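# Place upright loose cup onto empty fixture's plug

## Task

Take the free cup whose wide opening faces up, turn it so the wide end faces down, and push it fully onto the bare plug of the fixture that holds nothing; do not disturb cups already sitting on other fixtures, and release the cup at the end.

## Robot and tools

Robot: two arms, left_arm and right_arm, each with six joints and a two-finger gripper. The fingers point along the gripper's own +z axis and close along its y axis. The reported hand point sits between the finger pads, roughly 1 cm short of the tips.

Frame: all gripper poses in results share one scene frame. Its origin is on the table surface midway between the arms, +z is up, +x reaches out over the table, and left_arm sits toward +y. The arm names do not tell you image sides. Reported hand positions can be slightly wrong, more so when an arm is stretched far.

Row layout (used by execute_actions and move): one flat list of 14 numbers, each in [-1, 1], always covering both arms even if one is idle. First left_arm, then right_arm, 7 numbers each, in this joint order: shoulder, elbow, wrist roll, wrist pitch, waist, wrist yaw, then gripper opening. Trust this order only. The six joint numbers are scaled offsets, not poses: 1.0 equals 1.32 rad shoulder, 1.276 elbow, 2.022 wrist roll, 1.83 wrist pitch, 1.264 waist, 1.686 wrist yaw. Opening is absolute: +1 fully open, -1 closed.

Joint ranges (rad): shoulder 0.000 to 3.142, elbow 0.000 to 3.019, wrist roll -2.094 to 2.094, wrist pitch -1.693 to 1.571, waist -2.880 to 2.880, wrist yaw -1.571 to 1.571. True ends may differ by up to 0.019 rad. A request beyond an end by more than 0.019 rad, judged from the angles at that action's start, rejects the action for both arms; if the first action of a call fails this, or any action is malformed, nothing runs. Requests slightly past a real end are clipped there and the result prints "joint sent to its limit" (its absence proves nothing).

execute_actions(actions): a list of up to 15 actions. Each action is a table of up to 15 rows; each row lasts one control step of 1/30 s, and a short table repeats its final row until 15 steps pass (0.5 s per action). Offsets in every row of an action are measured from the joint angles when that action began, not from the previous row; for the first action, from the latest reported angles. An empty list just returns state and images.

move(target, speed, blocking): target is one 14-number row whose offsets count from the Joint positions in the most recent result that printed them. All joints travel proportionally so they arrive together, so the hand traces a curve. speed (rad/s, 0.01 to 2, default 0.5) caps the joint with the longest path. Paths take 0.5 to 10 s; longer ones are cut off at 10 s. Moves ignore obstacles and the other arm; faster moves and targets set deeper past a contact strike and press harder. Finger values are applied immediately. With blocking=false you get a reply after 0.5 s while motion continues; before another move or execute_actions, call wait or stop until a result shows it ended. The result adds a "move:" line: outcome (done, off_target, moving, held, fault), limits=held or limits=none, and per arm the joint farthest from target.

wait(seconds): 0 to 10; arms keep their last command, and it returns early if a running move ends. stop(): brakes the running move; it needs some stopping distance and the fingers continue. zoom_image(camera, region): camera is cam_high or cam_low (each 504x504); region [x0, y0, x1, y1] in pixels from the top-left, at most 504 by 504. finished_scene(scene): ends the current scene, given its number, irreversibly; the cup must already be seated and released.

Motion limits: each joint's command may lead its measured angle by at most 0.264 rad waist, 0.32 shoulder, 0.276 elbow, 0.33 wrist pitch, 0.186 wrist yaw, 0.522 wrist roll, and targets that would jump the hand over 70 mm are scaled back, so big changes need several actions. An action that ends early may not complete on its own; resend the remainder. Sending zeros can let an arm droop: in a reply's first call command it back to the wanted angles, then zeros, extending the aim if it keeps falling short. The robot keeps the last command while you compose a reply.

Results: a state line with each gripper's position (m) and quaternion wxyz; Joint positions and Joint velocities per arm in the row order plus finger gap in m (0.094 m fully open); Joint targets (current drive goals); grip_measured on the command scale (each gripper can be off by about 1 mm); joint torques (offset, noisy, friction-affected); step readings for action calls, with HELD marking steps an arm was held back. "joint command not followed" means the clearance check altered targets. FAULT lines mark an arm stop. MOTOR HOT appears from 85 °C; at 100 °C an OVER-TEMPERATURE FAULT drops that arm, so avoid holding loads needlessly.

Gripping: to hold, command an opening about 0.03 under grip_measured; smaller margins hold lighter. Pads push roughly 50 to 62 N, less on thin parts, with a brief spike on contact. Expect occasional tugs on held items or pushes on loose ones.

Avoid: dropping the cup or pushing anything off the table, knocking the seated cups, letting the arms collide or press each other, slamming and hard pushes.

Each tool is called as name([rows], argument=value, ...), one row to a line, values as JSON.

## Session

execute_actions(actions=[])

Scene clock: 0.00 s.
left_arm: end_effector_position=(+0.2902, +0.3190, +0.1624) grip_measured=+1.000 end_effector_quat_wxyz=(+0.198, +0.748, -0.628, +0.081) | right_arm: end_effector_position=(+0.3470, -0.3673, +0.1196) grip_measured=+1.000 end_effector_quat_wxyz=(+0.029, -0.269, +0.891, -0.365)
Joint names: [shoulder, elbow, wrist roll, wrist pitch, waist, wrist yaw]
Joint positions: left_arm=[ 1.38   1.044 -1.304 -1.524  0.206  0.325  0.094] | right_arm=[ 1.339  0.801 -0.294 -0.98   0.521  0.749  0.094]
Joint velocities: left_arm=[ 0.005  0.012  0.007 -0.012 -0.005 -0.095  0.   ] | right_arm=[-0.015 -0.007  0.007 -0.002  0.005  0.022  0.   ]
Joint torques (N m, as the arm reports them, + toward a larger angle): no reading
Joint targets: left_arm=[1.386 1.061 -1.303 -1.524 0.206 0.325] | right_arm=[1.337 0.825 -0.294 -0.979 0.521 0.749]

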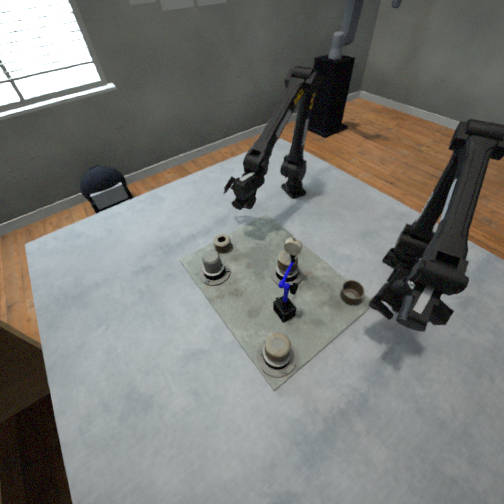

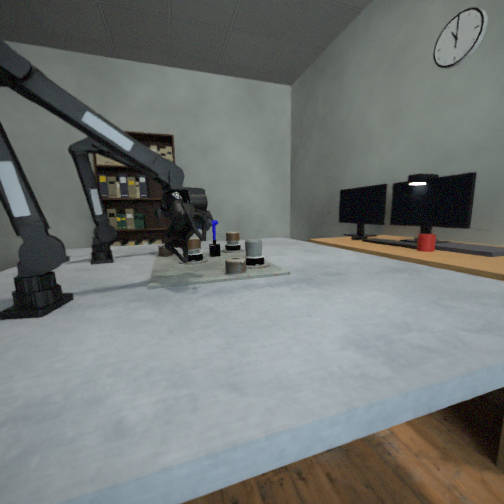

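zoom_image(camera="cam_high", region=[170, 205, 390, 400])

zoom_image(camera="cam_low", region=[140, 205, 300, 295])

Region (170, 205, 390, 400) of cam_high's 504x504 image, scaled by 2.291, with more detail than that image has; it fills the top 447 rows of this view, and the rest is white.

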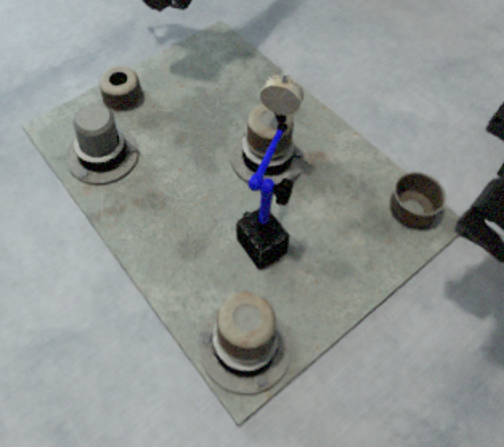

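Region (140, 205, 300, 295) of cam_low's 504x504 image, scaled by 3.150, with more detail than that image has; it fills the top 284 rows of this view, and the rest is white.

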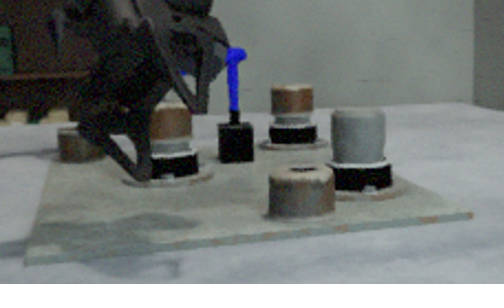

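zoom_image(camera="cam_high", region=[325, 265, 385, 325])

zoom_image(camera="cam_high", region=[180, 225, 250, 295])

Region (325, 265, 385, 325) of cam_high's 504x504 image, scaled by 8.400, with more detail than that image has.

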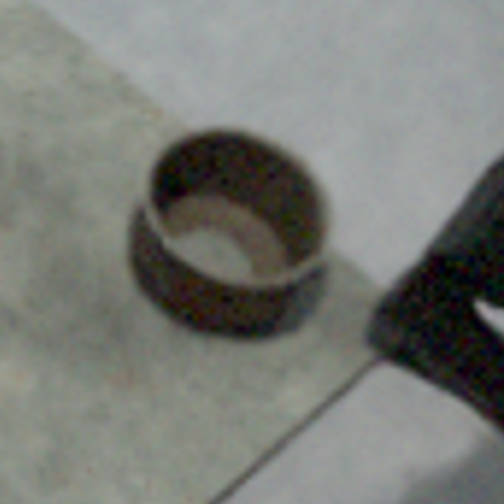

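Region (180, 225, 250, 295) of cam_high's 504x504 image, scaled by 7.200, with more detail than that image has.

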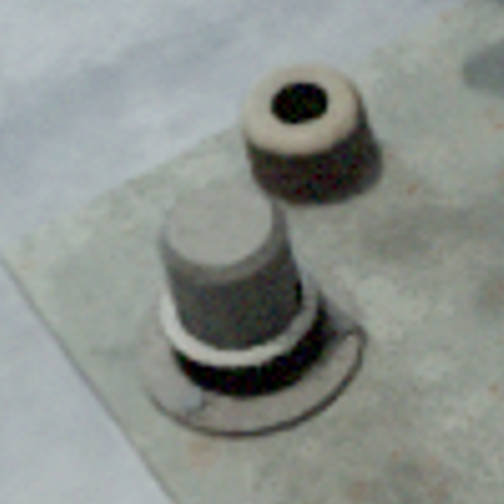

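move(target=[-0.184,-0.209,1.0,0.174,-0.336,-0.193,1,-0.8045,0.039,0.145,0.239,0.998,-0.444,1], speed=1.2)

zoom_image(camera="cam_high", region=[310, 220, 430, 340])

Scene clock: 122.67 s.
left_arm: end_effector_position=(+0.2671, +0.2427, +0.1218) grip_measured=+1.000 end_effector_quat_wxyz=(-0.003, +0.356, +0.934, -0.003) | right_arm: end_effector_position=(-0.0123, -0.1108, +0.4855) grip_measured=+1.000 end_effector_quat_wxyz=(-0.495, +0.508, -0.504, -0.492)
Joint names: [shoulder, elbow, wrist roll, wrist pitch, waist, wrist yaw]
Joint positions: left_arm=[ 1.152  0.786  0.703 -1.214 -0.214  0.004  0.094] | right_arm=[ 0.271  0.805 -0.008 -0.559  1.781  0.003  0.094]
Joint velocities: left_arm=[ 0.005  0.002 -0.066 -0.012 -0.005 -0.037  0.   ] | right_arm=[ 0.005  0.012  0.022 -0.012 -0.005 -0.051  0.   ]
Joint torques (N m, as the arm reports them, + toward a larger angle): left_arm=[-10.51   9.25   0.3    0.89  -0.11  -0.05] | right_arm=[ 2.71 12.83  0.06  2.14 -0.06 -0.09]
Joint targets: left_arm=[1.137 0.777 0.718 -1.205 -0.219 -0.001] | right_arm=[0.277 0.851 -0.000 -0.543 1.782 0.000]
move: off_target (right_arm); limits=none; left_arm: farthest joint: the shoulder, 0.015 radians from its target (0.243 radians at the start); right_arm: farthest joint: the elbow, 0.046 radians from its target (0.049 radians at the start)

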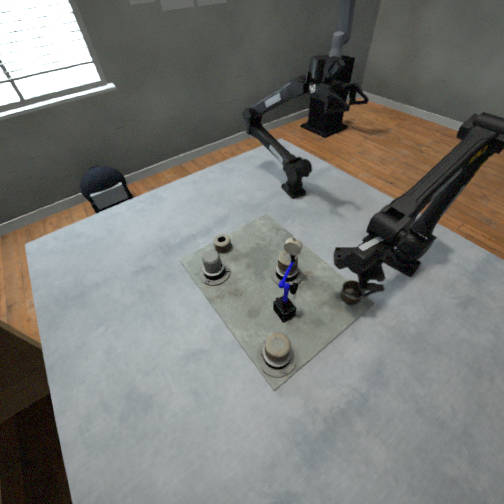

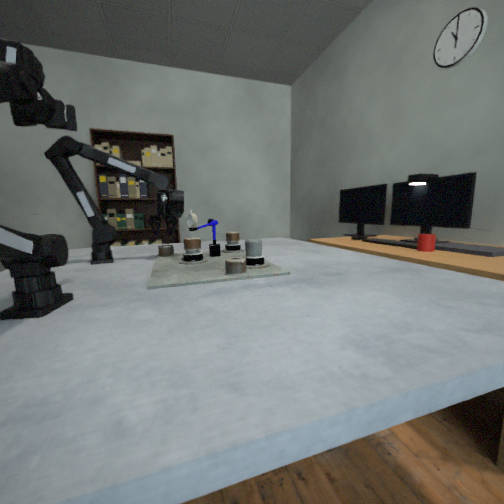

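Region (310, 220, 430, 340) of cam_high's 504x504 image, scaled by 4.200, with more detail than that image has.

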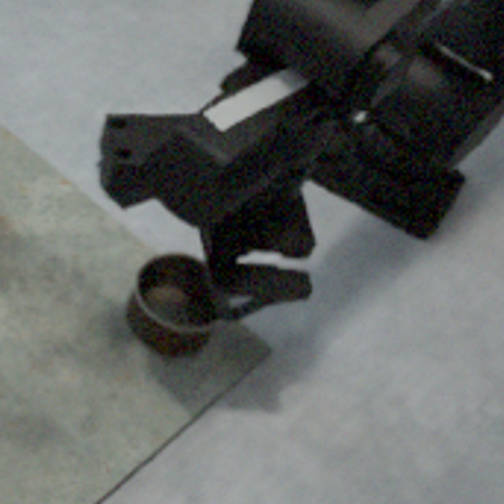

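zoom_image(camera="cam_low", region=[135, 200, 205, 270])

Region (135, 200, 205, 270) of cam_low's 504x504 image, scaled by 7.200, with more detail than that image has.

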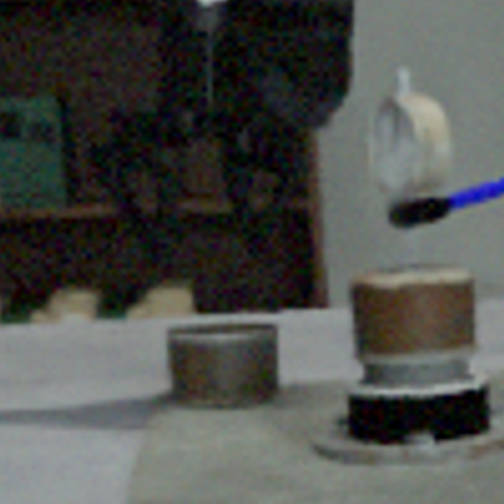

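move(target=[0.048,-0.062,0.007,0.083,-0.015,-0.003,1,0.0045,0.0235,0.006,0.0224,0,-0.002,1], speed=0.3)

zoom_image(camera="cam_high", region=[320, 250, 400, 330])

zoom_image(camera="cam_low", region=[140, 215, 190, 265])

Scene clock: 139.20 s.
left_arm: end_effector_position=(+0.2714, +0.2395, +0.0847) grip_measured=+1.000 end_effector_quat_wxyz=(+0.009, +0.362, +0.932, +0.001) | right_arm: end_effector_position=(-0.0124, -0.1107, +0.4909) grip_measured=+1.000 end_effector_quat_wxyz=(-0.499, +0.502, -0.500, -0.499)
Joint names: [shoulder, elbow, wrist roll, wrist pitch, waist, wrist yaw]
Joint positions: left_arm=[ 1.196  0.713  0.704 -1.071 -0.225  0.004  0.094] | right_arm=[ 0.271  0.805 -0.003 -0.537  1.781  0.002  0.094]
Joint velocities: left_arm=[-0.015  0.017 -0.037  0.017 -0.015  0.007  0.   ] | right_arm=[-0.005  0.017 -0.007 -0.002 -0.005 -0.007  0.   ]
Joint torques (N m, as the arm reports them, + toward a larger angle): left_arm=[-7.39  9.06  0.29  0.92 -0.21 -0.04] | right_arm=[ 2.7  11.64  0.07  2.28 -0.11 -0.11]
Joint targets: left_arm=[1.215 0.707 0.717 -1.062 -0.233 -0.001] | right_arm=[0.277 0.835 0.005 -0.518 1.781 -0.001]
move: off_target (right_arm); limits=none; left_arm: farthest joint: the shoulder, 0.019 radians from its target (0.064 radians at the start); right_arm: farthest joint: the elbow, 0.030 radians from its target (0.030 radians at the start)

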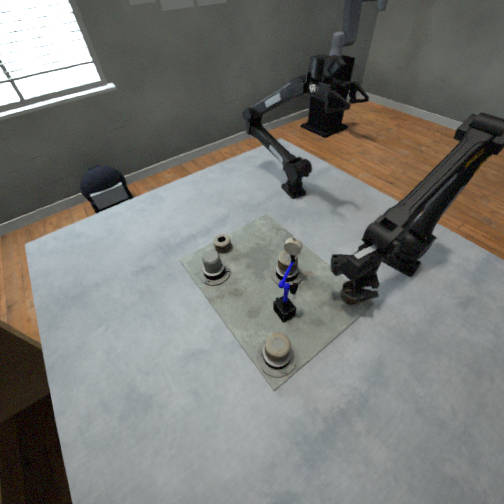

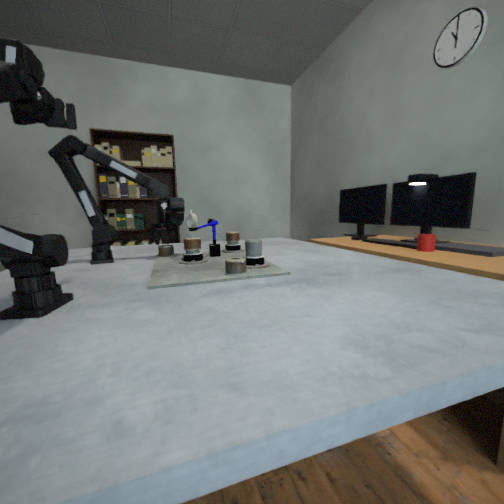

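Region (320, 250, 400, 330) of cam_high's 504x504 image, scaled by 6.300, with more detail than that image has.

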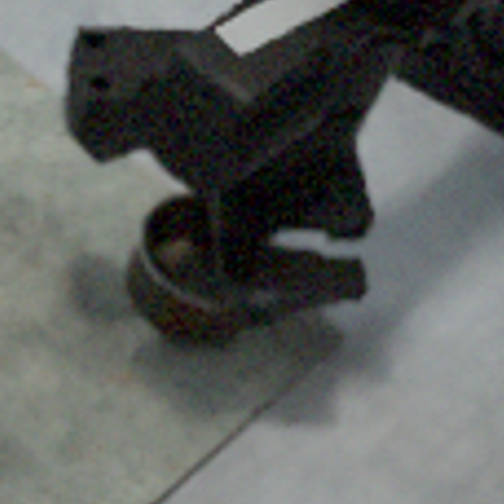

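Region (140, 215, 190, 265) of cam_low's 504x504 image, scaled by 10.080, with more detail than that image has.

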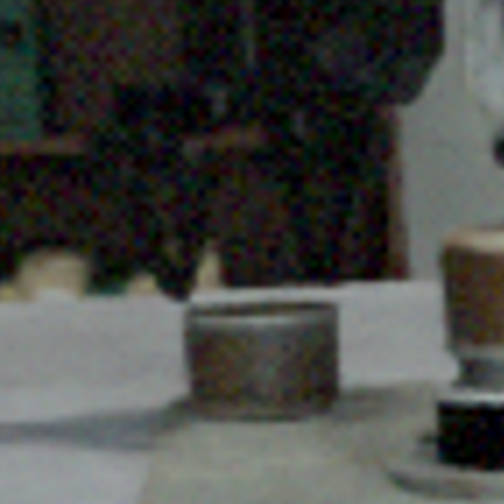

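move(target=[0.0667,-0.0337,0.006,0.053,-0.006,-0.003,1,0.0045,0.016,0.004,0.012,0,-0.002,1], speed=0.15)

zoom_image(camera="cam_high", region=[320, 250, 400, 330])

zoom_image(camera="cam_low", region=[140, 215, 190, 265])

Scene clock: 150.27 s.
left_arm: end_effector_position=(+0.2733, +0.2395, +0.0554) grip_measured=+1.000 end_effector_quat_wxyz=(+0.002, +0.362, +0.932, -0.001) | right_arm: end_effector_position=(-0.0124, -0.1107, +0.4917) grip_measured=+1.000 end_effector_quat_wxyz=(-0.500, +0.501, -0.499, -0.500)
Joint names: [shoulder, elbow, wrist roll, wrist pitch, waist, wrist yaw]
Joint positions: left_arm=[ 1.262  0.677  0.704 -0.983 -0.225  0.003  0.094] | right_arm=[ 0.271  0.805 -0.001 -0.534  1.781  0.001  0.094]
Joint velocities: left_arm=[-0.005 -0.017  0.007 -0.022 -0.005 -0.022  0.   ] | right_arm=[ 0.005  0.002 -0.095  0.007 -0.005 -0.007  0.   ]
Joint torques (N m, as the arm reports them, + toward a larger angle): left_arm=[-7.64  8.31  0.27  0.93 -0.27 -0.04] | right_arm=[ 2.85 10.88  0.08  2.27 -0.12 -0.11]
Joint targets: left_arm=[1.284 0.670 0.716 -0.974 -0.232 -0.001] | right_arm=[0.277 0.825 0.006 -0.515 1.781 -0.001]
move: off_target (left_arm, right_arm); limits=none; left_arm: farthest joint: the shoulder, 0.022 radians from its target (0.088 radians at the start); right_arm: farthest joint: the elbow, 0.021 radians from its target (0.021 radians at the start)

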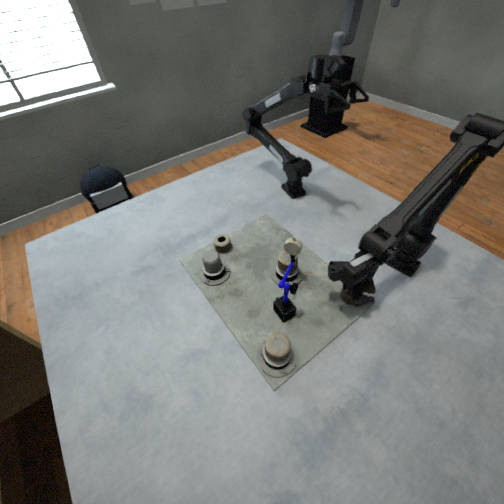

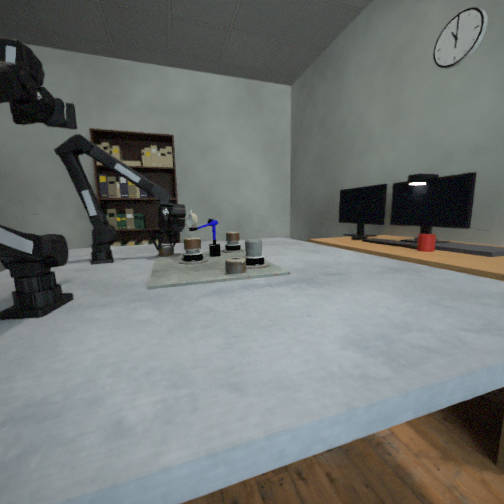

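Region (320, 250, 400, 330) of cam_high's 504x504 image, scaled by 6.300, with more detail than that image has.

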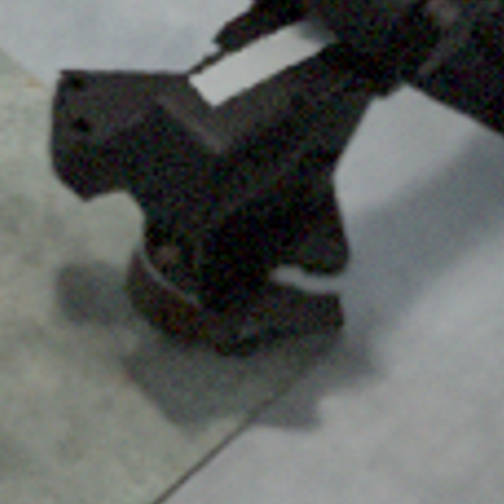

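Region (140, 215, 190, 265) of cam_low's 504x504 image, scaled by 10.080, with more detail than that image has.

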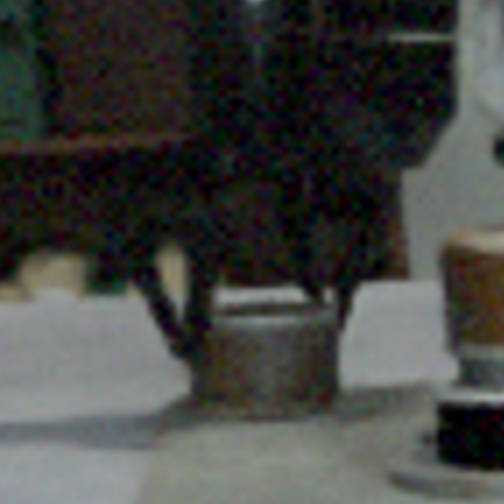

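execute_actions([
  [[0.019,-0.0055,0.006,0.007,-0.0055,-0.002,1,0.0045,0.016,0.003,0.0104,0,-0.001,1],[0.022,-0.0055,0.006,0.009,-0.0055,-0.002,0.97,0.0045,0.016,0.003,0.0104,0,-0.001,1],[0.025,-0.0055,0.006,0.011,-0.0055,-0.002,0.94,0.0045,0.016,0.003,0.0104,0,-0.001,1],[0.028,-0.0055,0.006,0.013,-0.0055,-0.002,0.91,0.0045,0.016,0.003,0.0104,0,-0.001,1],[0.030,-0.0055,0.006,0.0148,-0.0055,-0.002,0.88,0.0045,0.016,0.003,0.0104,0,-0.001,1],[0.030,-0.0055,0.006,0.0148,-0.0055,-0.002,0.85,0.0045,0.016,0.003,0.0104,0,-0.001,1],[0.030,-0.0055,0.006,0.0148,-0.0055,-0.002,0.82,0.0045,0.016,0.003,0.0104,0,-0.001,1],[0.030,-0.0055,0.006,0.0148,-0.0055,-0.002,0.79,0.0045,0.016,0.003,0.0104,0,-0.001,1],[0.030,-0.0055,0.006,0.0148,-0.0055,-0.002,0.76,0.0045,0.016,0.003,0.0104,0,-0.001,1],[0.030,-0.0055,0.006,0.0148,-0.0055,-0.002,0.73,0.0045,0.016,0.003,0.0104,0,-0.001,1],[0.030,-0.0055,0.006,0.0148,-0.0055,-0.002,0.70,0.0045,0.016,0.003,0.0104,0,-0.001,1],[0.030,-0.0055,0.006,0.0148,-0.0055,-0.002,0.68,0.0045,0.016,0.003,0.0104,0,-0.001,1],[0.030,-0.0055,0.006,0.0148,-0.0055,-0.002,0.66,0.0045,0.016,0.003,0.0104,0,-0.001,1],[0.030,-0.0055,0.006,0.0148,-0.0055,-0.002,0.64,0.0045,0.016,0.003,0.0104,0,-0.001,1],[0.030,-0.0055,0.006,0.0148,-0.0055,-0.002,0.62,0.0045,0.016,0.003,0.0104,0,-0.001,1]],
  [[0.008,0,0.003,0.003,0,0,0.60,0.0045,0.016,0.003,0.0104,0,-0.001,1],[0.008,0,0.003,0.003,0,0,0.585,0.0045,0.016,0.003,0.0104,0,-0.001,1],[0.008,0,0.003,0.003,0,0,0.57,0.0045,0.016,0.003,0.0104,0,-0.001,1],[0.008,0,0.003,0.003,0,0,0.555,0.0045,0.016,0.003,0.0104,0,-0.001,1],[0.008,0,0.003,0.003,0,0,0.54,0.0045,0.016,0.003,0.0104,0,-0.001,1],[0.008,0,0.003,0.003,0,0,0.525,0.0045,0.016,0.003,0.0104,0,-0.001,1],[0.008,0,0.003,0.003,0,0,0.51,0.0045,0.016,0.003,0.0104,0,-0.001,1],[0.008,0,0.003,0.003,0,0,0.50,0.0045,0.016,0.003,0.0104,0,-0.001,1],[0.008,0,0.003,0.003,0,0,0.49,0.0045,0.016,0.003,0.0104,0,-0.001,1],[0.008,0,0.003,0.003,0,0,0.48,0.0045,0.016,0.003,0.0104,0,-0.001,1],[0.008,0,0.003,0.003,0,0,0.47,0.0045,0.016,0.003,0.0104,0,-0.001,1],[0.008,0,0.003,0.003,0,0,0.46,0.0045,0.016,0.003,0.0104,0,-0.001,1],[0.008,0,0.003,0.003,0,0,0.45,0.0045,0.016,0.003,0.0104,0,-0.001,1],[0.008,0,0.003,0.003,0,0,0.44,0.0045,0.016,0.003,0.0104,0,-0.001,1]],
])

wait(seconds=0.3)

zoom_image(camera="cam_low", region=[140, 215, 190, 265])

Scene clock: 164.30 s.
left_arm: end_effector_position=(+0.2760, +0.2390, +0.0512) grip_measured=+0.516 end_effector_quat_wxyz=(+0.002, +0.362, +0.932, -0.001) | right_arm: end_effector_position=(-0.0124, -0.1107, +0.4917) grip_measured=+1.000 end_effector_quat_wxyz=(-0.500, +0.501, -0.499, -0.500)
Joint names: [shoulder, elbow, wrist roll, wrist pitch, waist, wrist yaw]
Joint positions: left_arm=[ 1.277  0.677  0.704 -0.967 -0.226  0.004  0.071] | right_arm=[ 0.271  0.805 -0.001 -0.534  1.781  0.001  0.094]
Joint velocities: left_arm=[-0.015 -0.017 -0.007  0.007 -0.005 -0.051 -0.   ] | right_arm=[ 0.005  0.007 -0.081 -0.002  0.005  0.037  0.   ]
Joint torques (N m, as the arm reports them, + toward a larger angle): left_arm=[-9.03  8.92  0.19  0.82  0.27  0.13] | right_arm=[ 2.78 10.9   0.05  2.28 -0.11 -0.07]
Joint targets: left_arm=[1.288 0.677 0.710 -0.962 -0.226 0.003] | right_arm=[0.277 0.825 0.005 -0.514 1.781 -0.000]
Step readings (joint positions; steps 1 to 15: 1st action; 16 to 30: 2nd action):
0: left_arm=[1.262 0.677 0.704 -0.983 -0.225 0.003] | right_arm=[0.271 0.805 -0.001 -0.534 1.781 0.001]
1: left_arm=[1.262 0.677 0.704 -0.982 -0.225 0.003] | right_arm=[0.271 0.805 -0.001 -0.534 1.781 0.001]
2: left_arm=[1.262 0.677 0.704 -0.980 -0.225 0.003] | right_arm=[0.271 0.805 -0.001 -0.534 1.781 0.001]
4: left_arm=[1.264 0.677 0.704 -0.975 -0.225 0.003] | right_arm=[0.271 0.805 -0.001 -0.534 1.781 0.001]
8: left_arm=[1.275 0.677 0.704 -0.968 -0.226 0.003] | right_arm=[0.271 0.805 -0.001 -0.534 1.781 0.001]
15: left_arm=[1.277 0.677 0.704 -0.967 -0.226 0.003] | right_arm=[0.271 0.805 -0.001 -0.534 1.781 0.001]
16: left_arm=[1.277 0.677 0.704 -0.967 -0.226 0.004] | right_arm=[0.271 0.805 -0.001 -0.534 1.781 0.001]
17: left_arm=[1.277 0.677 0.704 -0.967 -0.226 0.004] | right_arm=[0.271 0.805 -0.001 -0.534 1.781 0.001]
19: left_arm=[1.277 0.677 0.704 -0.967 -0.226 0.004] | right_arm=[0.271 0.805 -0.001 -0.534 1.781 0.001]
23: left_arm=[1.277 0.677 0.704 -0.967 -0.226 0.004] | right_arm=[0.271 0.805 -0.001 -0.534 1.781 0.001]
30: Joint positions above

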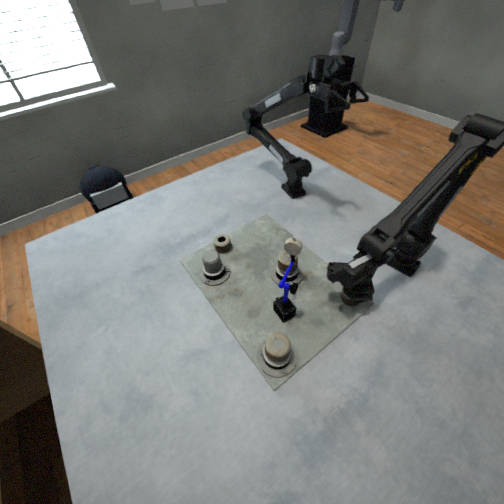

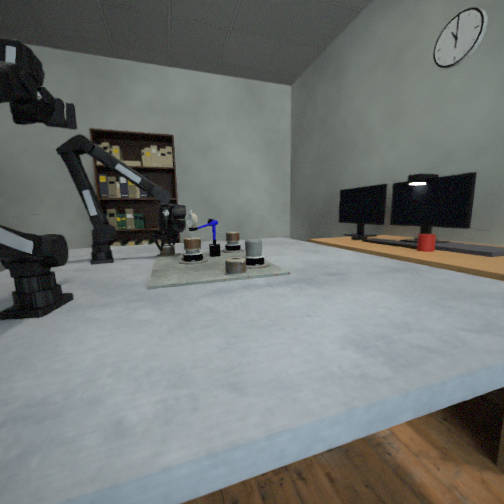

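Scene clock: 164.60 s.
left_arm: end_effector_position=(+0.2760, +0.2390, +0.0512) grip_measured=+0.516 end_effector_quat_wxyz=(+0.002, +0.362, +0.932, -0.001) | right_arm: end_effector_position=(-0.0124, -0.1107, +0.4917) grip_measured=+1.000 end_effector_quat_wxyz=(-0.500, +0.501, -0.499, -0.500)
Joint names: [shoulder, elbow, wrist roll, wrist pitch, waist, wrist yaw]
Joint positions: left_arm=[ 1.277  0.677  0.704 -0.967 -0.226  0.004  0.071] | right_arm=[ 0.271  0.805 -0.001 -0.534  1.781  0.001  0.094]
Joint velocities: left_arm=[ 0.005  0.017  0.007 -0.012  0.015  0.022 -0.001] | right_arm=[-0.005 -0.007  0.051  0.002 -0.005 -0.037  0.   ]
Joint torques (N m, as the arm reports them, + toward a larger angle): left_arm=[-9.07  8.94  0.2   0.81  0.29  0.12] | right_arm=[ 2.76 10.87  0.06  2.26 -0.1  -0.07]
Joint targets: left_arm=[1.288 0.677 0.710 -0.962 -0.226 0.003] | right_arm=[0.277 0.825 0.005 -0.514 1.781 -0.000]
wait: 0.30 s; at rest by 0.17 s

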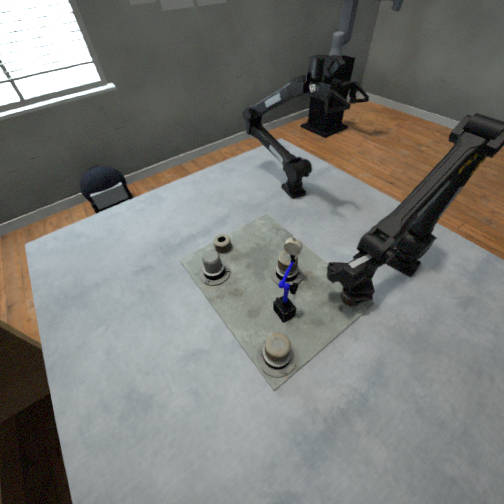

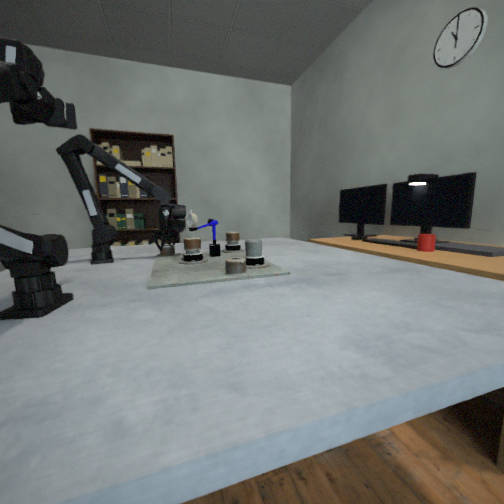

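Region (140, 215, 190, 265) of cam_low's 504x504 image, scaled by 10.080, with more detail than that image has.

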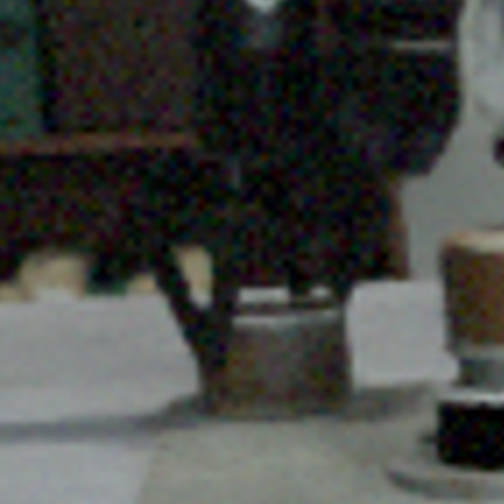

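move(target=[-0.248,0.151,0.436,-0.1,-0.375,-0.002,0.475,-0.114,0.016,0.003,-0.08,0,0,1], speed=0.7)

Scene clock: 183.57 s.
left_arm: end_effector_position=(+0.2495, +0.1006, +0.1870) grip_measured=+0.516 end_effector_quat_wxyz=(+0.120, +0.855, +0.501, +0.068) | right_arm: end_effector_position=(-0.0123, -0.1619, +0.4861) grip_measured=+1.000 end_effector_quat_wxyz=(-0.501, +0.500, -0.498, -0.501)
Joint names: [shoulder, elbow, wrist roll, wrist pitch, waist, wrist yaw]
Joint positions: left_arm=[ 0.963  0.814  1.57  -1.145 -0.699  0.004  0.071] | right_arm=[ 0.128  0.805 -0.001 -0.674  1.781  0.001  0.094]
Joint velocities: left_arm=[ 0.005 -0.017 -0.081 -0.027 -0.015 -0.007 -0.001] | right_arm=[-0.005 -0.022 -0.051  0.007 -0.015  0.037  0.   ]
Joint torques (N m, as the arm reports them, + toward a larger angle): left_arm=[-8.62 15.98  0.26  0.85  0.12  0.05] | right_arm=[ 3.19 10.07  0.05  1.3  -0.24 -0.01]
Joint targets: left_arm=[0.950 0.870 1.585 -1.150 -0.700 0.000] | right_arm=[0.120 0.825 0.005 -0.680 1.781 0.001]
move: off_target (left_arm, right_arm); limits=none; left_arm: farthest joint: the elbow, 0.055 radians from its target (0.192 radians at the start); right_arm: farthest joint: the elbow, 0.021 radians from its target (0.021 radians at the start)

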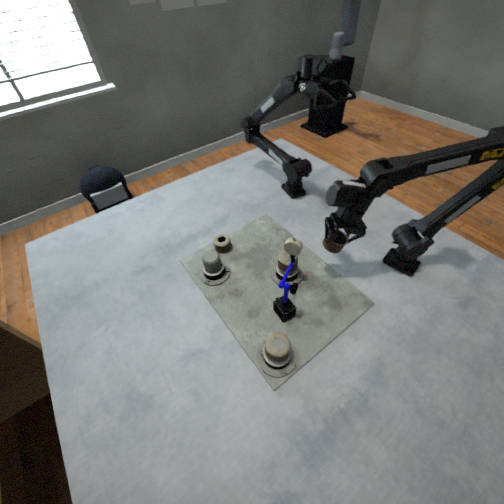

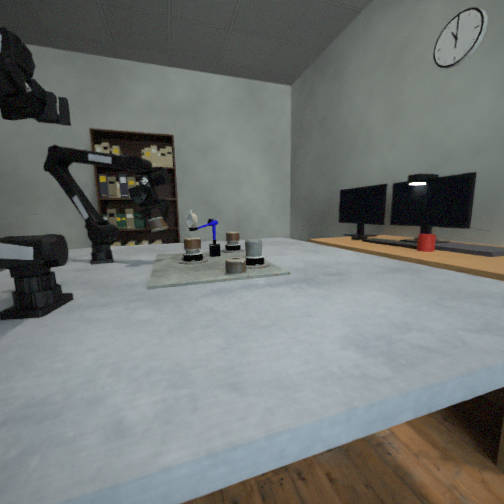

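move(target=[-0.463,0.035,0.007,0.399,-0.838,-0.002,0.475,0,0.016,0.003,0,0,0,1], speed=0.7)

zoom_image(camera="cam_high", region=[310, 50, 430, 170])

zoom_image(camera="cam_low", region=[20, 70, 140, 190])

Scene clock: 190.57 s.
left_arm: end_effector_position=(-0.0185, -0.0285, +0.5016) grip_measured=+0.486 end_effector_quat_wxyz=(+0.714, +0.700, -0.002, -0.001) | right_arm: end_effector_position=(-0.0123, -0.1619, +0.4861) grip_measured=+1.000 end_effector_quat_wxyz=(-0.501, +0.500, -0.498, -0.501)
Joint names: [shoulder, elbow, wrist roll, wrist pitch, waist, wrist yaw]
Joint positions: left_arm=[ 0.36   0.82   1.572 -0.441 -1.76   0.003  0.07 ] | right_arm=[ 0.128  0.805 -0.001 -0.674  1.781  0.001  0.094]
Joint velocities: left_arm=[ 0.005  0.002 -0.051 -0.002  0.005  0.007 -0.   ] | right_arm=[-0.005  0.002 -0.051 -0.007 -0.005 -0.022  0.   ]
Joint torques (N m, as the arm reports them, + toward a larger angle): left_arm=[ 0.03 15.06  0.16  2.98  0.69 -0.03] | right_arm=[ 3.81 10.18  0.05  1.54 -0.12 -0.02]
Joint targets: left_arm=[0.352 0.859 1.584 -0.415 -1.758 0.000] | right_arm=[0.128 0.825 0.005 -0.674 1.781 0.001]
move: off_target (left_arm, right_arm); limits=none; left_arm: farthest joint: the elbow, 0.039 radians from its target (0.038 radians at the start); right_arm: farthest joint: the elbow, 0.021 radians from its target (0.021 radians at the start)

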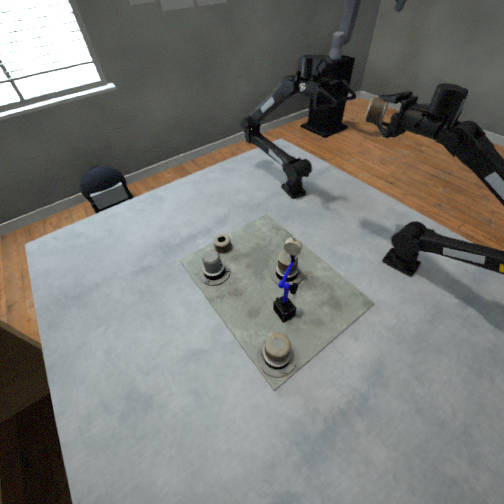

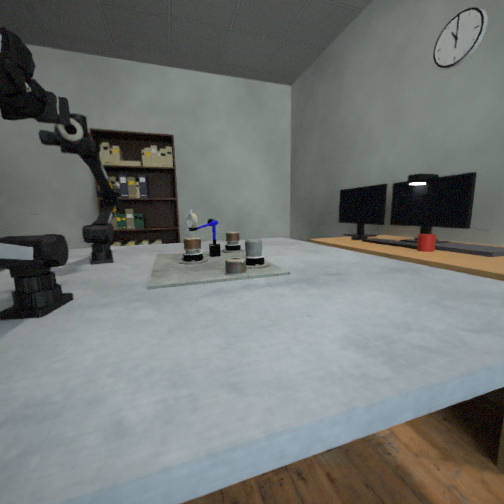

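Region (310, 50, 430, 170) of cam_high's 504x504 image, scaled by 4.200, with more detail than that image has.

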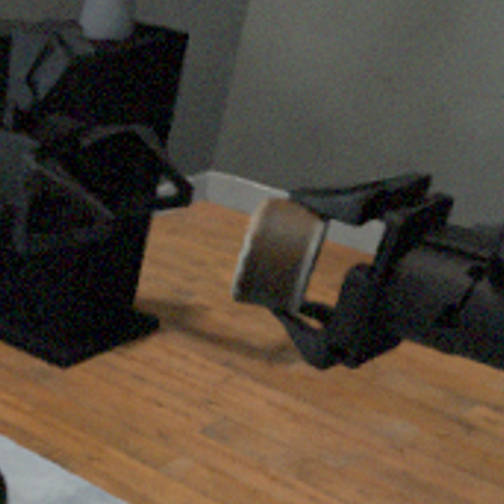

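Region (20, 70, 140, 190) of cam_low's 504x504 image, scaled by 4.200, with more detail than that image has.

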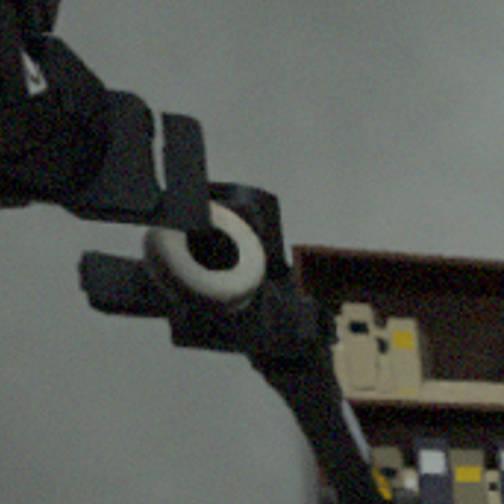

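execute_actions([
  [[-0.006,0.0305,0.006,0.0142,0.0015,-0.002,0.465,0,0.016,0.003,0,0,0,1],[-0.006,0.0305,0.006,0.0142,0.0015,-0.002,0.455,0,0.016,0.003,0,0,0,1],[-0.006,0.0305,0.006,0.0142,0.0015,-0.002,0.445,0,0.016,0.003,0,0,0,1]],
])

zoom_image(camera="cam_high", region=[345, 75, 425, 155])

zoom_image(camera="cam_low", region=[35, 95, 105, 165])

Scene clock: 195.43 s.
left_arm: end_effector_position=(-0.0185, -0.0285, +0.5016) grip_measured=+0.481 end_effector_quat_wxyz=(+0.714, +0.700, -0.002, -0.001) | right_arm: end_effector_position=(-0.0123, -0.1619, +0.4861) grip_measured=+1.000 end_effector_quat_wxyz=(-0.501, +0.500, -0.498, -0.501)
Joint names: [shoulder, elbow, wrist roll, wrist pitch, waist, wrist yaw]
Joint positions: left_arm=[ 0.36   0.82   1.572 -0.441 -1.76   0.003  0.07 ] | right_arm=[ 0.128  0.805 -0.001 -0.674  1.781  0.001  0.094]
Joint velocities: left_arm=[-0.015  0.012  0.007 -0.007 -0.015  0.11   0.001] | right_arm=[ 0.005  0.007  0.051 -0.002 -0.024 -0.095  0.   ]
Joint torques (N m, as the arm reports them, + toward a larger angle): left_arm=[ 0.45 15.2   0.16  2.9   0.4  -0.07] | right_arm=[ 3.76 10.19  0.05  1.57 -0.24 -0.02]
Joint targets: left_arm=[0.352 0.859 1.584 -0.415 -1.758 -0.000] | right_arm=[0.128 0.825 0.005 -0.674 1.781 0.001]
Step readings (joint positions):
0: left_arm=[0.360 0.820 1.572 -0.441 -1.760 0.003] | right_arm=[0.128 0.805 -0.001 -0.674 1.781 0.001]
1: left_arm=[0.360 0.820 1.572 -0.441 -1.760 0.003] | right_arm=[0.128 0.805 -0.001 -0.674 1.781 0.001]
2: left_arm=[0.360 0.820 1.572 -0.441 -1.760 0.003] | right_arm=[0.128 0.805 -0.001 -0.674 1.781 0.001]
4: left_arm=[0.360 0.820 1.572 -0.441 -1.760 0.003] | right_arm=[0.128 0.805 -0.001 -0.674 1.781 0.001]
8: left_arm=[0.360 0.820 1.572 -0.441 -1.760 0.003] | right_arm=[0.128 0.805 -0.001 -0.674 1.781 0.001]
15: Joint positions above

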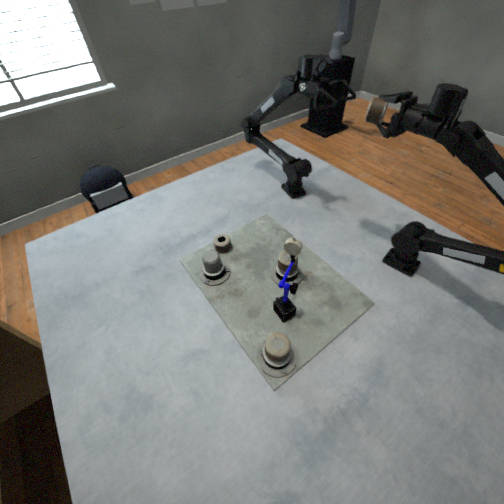

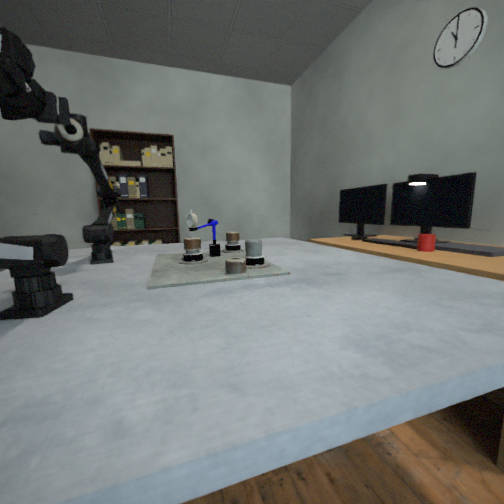

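Region (345, 75, 425, 155) of cam_high's 504x504 image, scaled by 6.300, with more detail than that image has.

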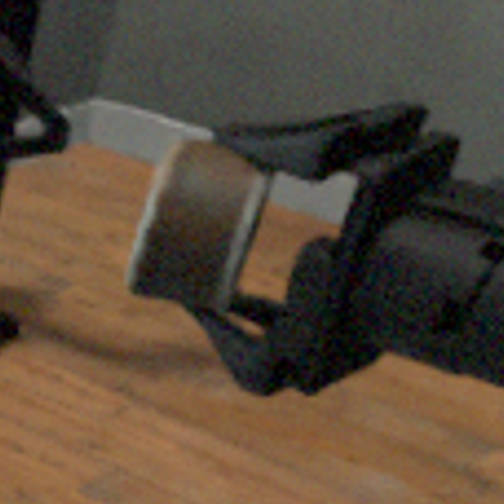

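Region (35, 95, 105, 165) of cam_low's 504x504 image, scaled by 7.200, with more detail than that image has.

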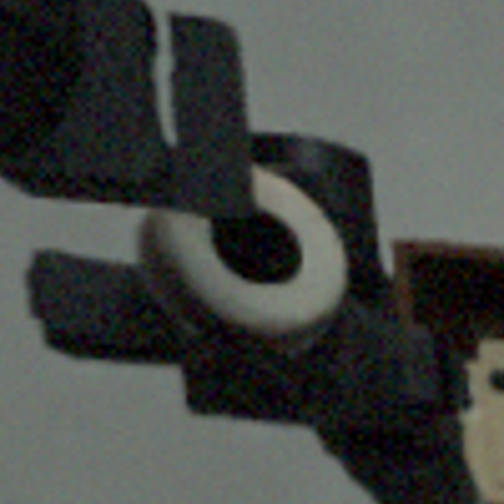

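move(target=[-0.006,0.025,0.006,0.0142,-0.2445,-0.002,0.445,0.162,0.016,0.003,0.12,0.193,0,1], speed=0.3)

zoom_image(camera="cam_high", region=[330, 50, 440, 160])

zoom_image(camera="cam_low", region=[0, 70, 110, 180])

Scene clock: 215.70 s.
left_arm: end_effector_position=(-0.1025, -0.0151, +0.5010) grip_measured=+0.481 end_effector_quat_wxyz=(+0.704, +0.693, -0.109, -0.109) | right_arm: end_effector_position=(-0.0777, -0.0939, +0.4903) grip_measured=+1.000 end_effector_quat_wxyz=(-0.435, +0.559, -0.437, -0.554)
Joint names: [shoulder, elbow, wrist roll, wrist pitch, waist, wrist yaw]
Joint positions: left_arm=[ 0.36   0.82   1.572 -0.443 -2.065  0.003  0.07 ] | right_arm=[ 0.339  0.805 -0.001 -0.472  2.02   0.001  0.094]
Joint velocities: left_arm=[-0.005  0.007 -0.037  0.002 -0.015  0.037  0.   ] | right_arm=[-0.005 -0.012 -0.037 -0.007 -0.005 -0.022  0.   ]
Joint torques (N m, as the arm reports them, + toward a larger angle): left_arm=[ 0.43 14.58  0.16  3.    0.19 -0.07] | right_arm=[ 0.89 11.14  0.05  2.24  0.27 -0.02]
Joint targets: left_arm=[0.352 0.852 1.584 -0.415 -2.069 -0.000] | right_arm=[0.342 0.825 0.005 -0.454 2.025 0.001]
move: off_target (left_arm, right_arm); limits=none; left_arm: farthest joint: the elbow, 0.032 radians from its target (0.032 radians at the start); right_arm: farthest joint: the elbow, 0.021 radians from its target (0.021 radians at the start)

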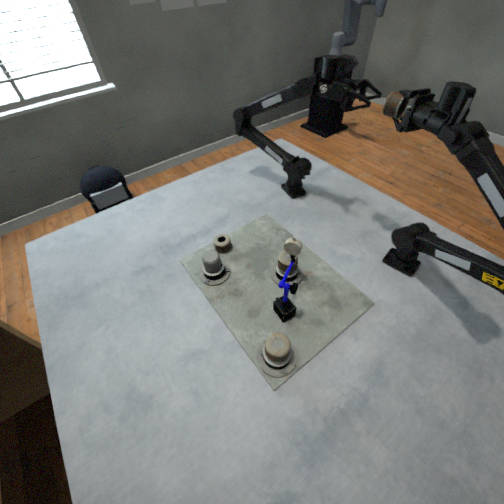

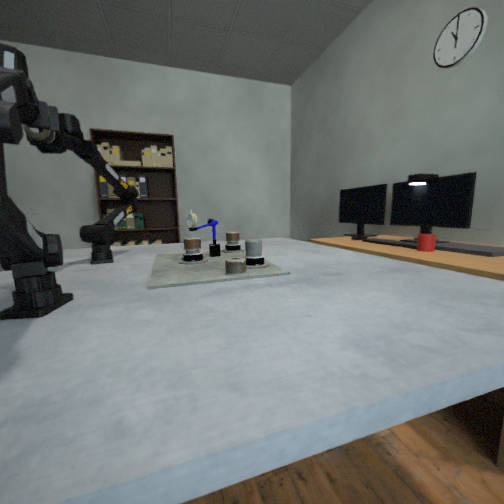

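Region (330, 50, 440, 160) of cam_high's 504x504 image, scaled by 4.582, with more detail than that image has.

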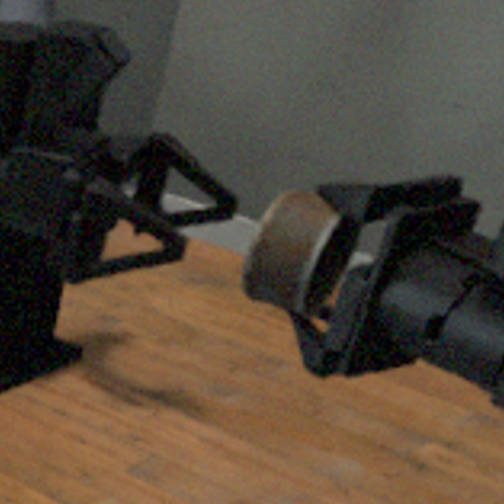

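Region (0, 70, 110, 180) of cam_low's 504x504 image, scaled by 4.582, with more detail than that image has.

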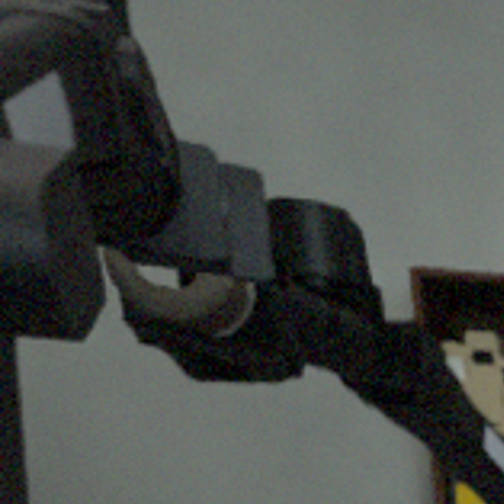

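zoom_image(camera="cam_high", region=[355, 75, 415, 135])

Region (355, 75, 415, 135) of cam_high's 504x504 image, scaled by 8.400, with more detail than that image has.

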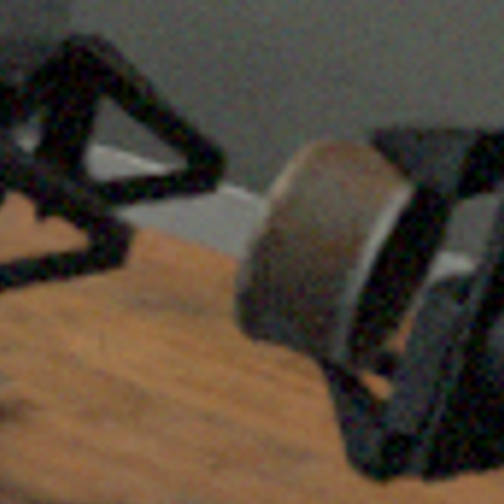

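move(target=[-0.006,0.025,0.006,0.0153,-0.003,-0.002,0.445,0.082,0.016,0.003,0.0738,0.004,0,1], speed=0.2)

zoom_image(camera="cam_high", region=[355, 75, 415, 135])

zoom_image(camera="cam_low", region=[0, 90, 80, 170])

Scene clock: 242.67 s.
left_arm: end_effector_position=(-0.1025, -0.0151, +0.5007) grip_measured=+0.481 end_effector_quat_wxyz=(+0.704, +0.693, -0.109, -0.109) | right_arm: end_effector_position=(-0.0867, -0.0576, +0.4907) grip_measured=+1.000 end_effector_quat_wxyz=(-0.438, +0.555, -0.434, -0.558)
Joint names: [shoulder, elbow, wrist roll, wrist pitch, waist, wrist yaw]
Joint positions: left_arm=[ 0.36   0.82   1.572 -0.444 -2.065  0.003  0.07 ] | right_arm=[ 0.443  0.805 -0.001 -0.356  2.02   0.001  0.094]
Joint velocities: left_arm=[ 0.005  0.007  0.037 -0.017  0.005 -0.037  0.   ] | right_arm=[-0.015  0.002  0.022  0.007 -0.015 -0.066  0.   ]
Joint torques (N m, as the arm reports them, + toward a larger angle): left_arm=[ 0.53 14.51  0.16  3.01  0.   -0.07] | right_arm=[ 0.87 11.57  0.05  2.27  0.25 -0.02]
Joint targets: left_arm=[0.352 0.852 1.584 -0.415 -2.069 -0.000] | right_arm=[0.448 0.825 0.005 -0.337 2.025 0.001]
move: off_target (left_arm, right_arm); limits=none; left_arm: farthest joint: the elbow, 0.032 radians from its target (0.032 radians at the start); right_arm: farthest joint: the elbow, 0.021 radians from its target (0.021 radians at the start)

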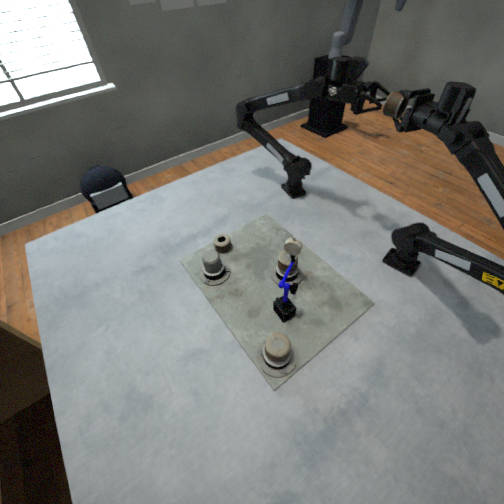

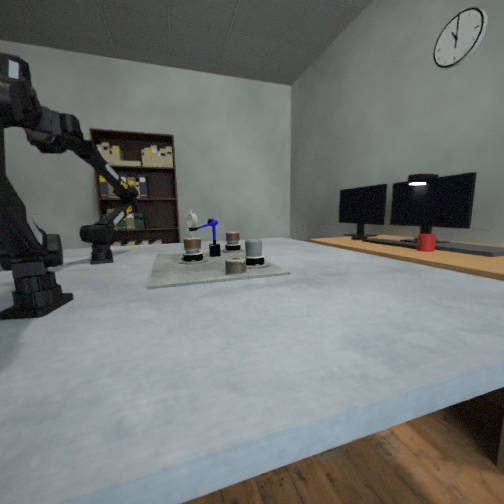

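Region (355, 75, 415, 135) of cam_high's 504x504 image, scaled by 8.400, with more detail than that image has.

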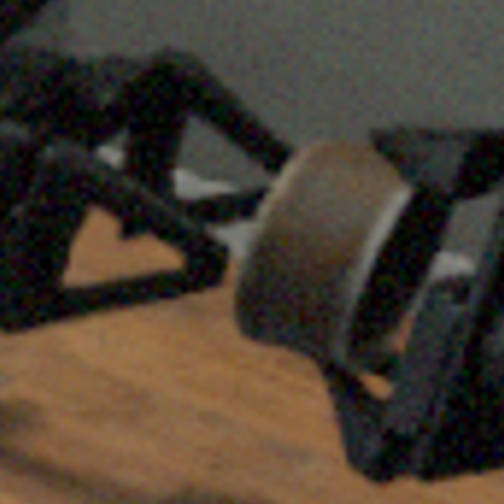

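Region (0, 90, 80, 170) of cam_low's 504x504 image, scaled by 6.300, with more detail than that image has.

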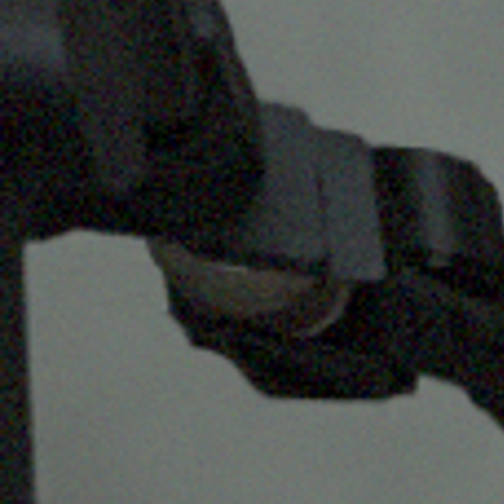

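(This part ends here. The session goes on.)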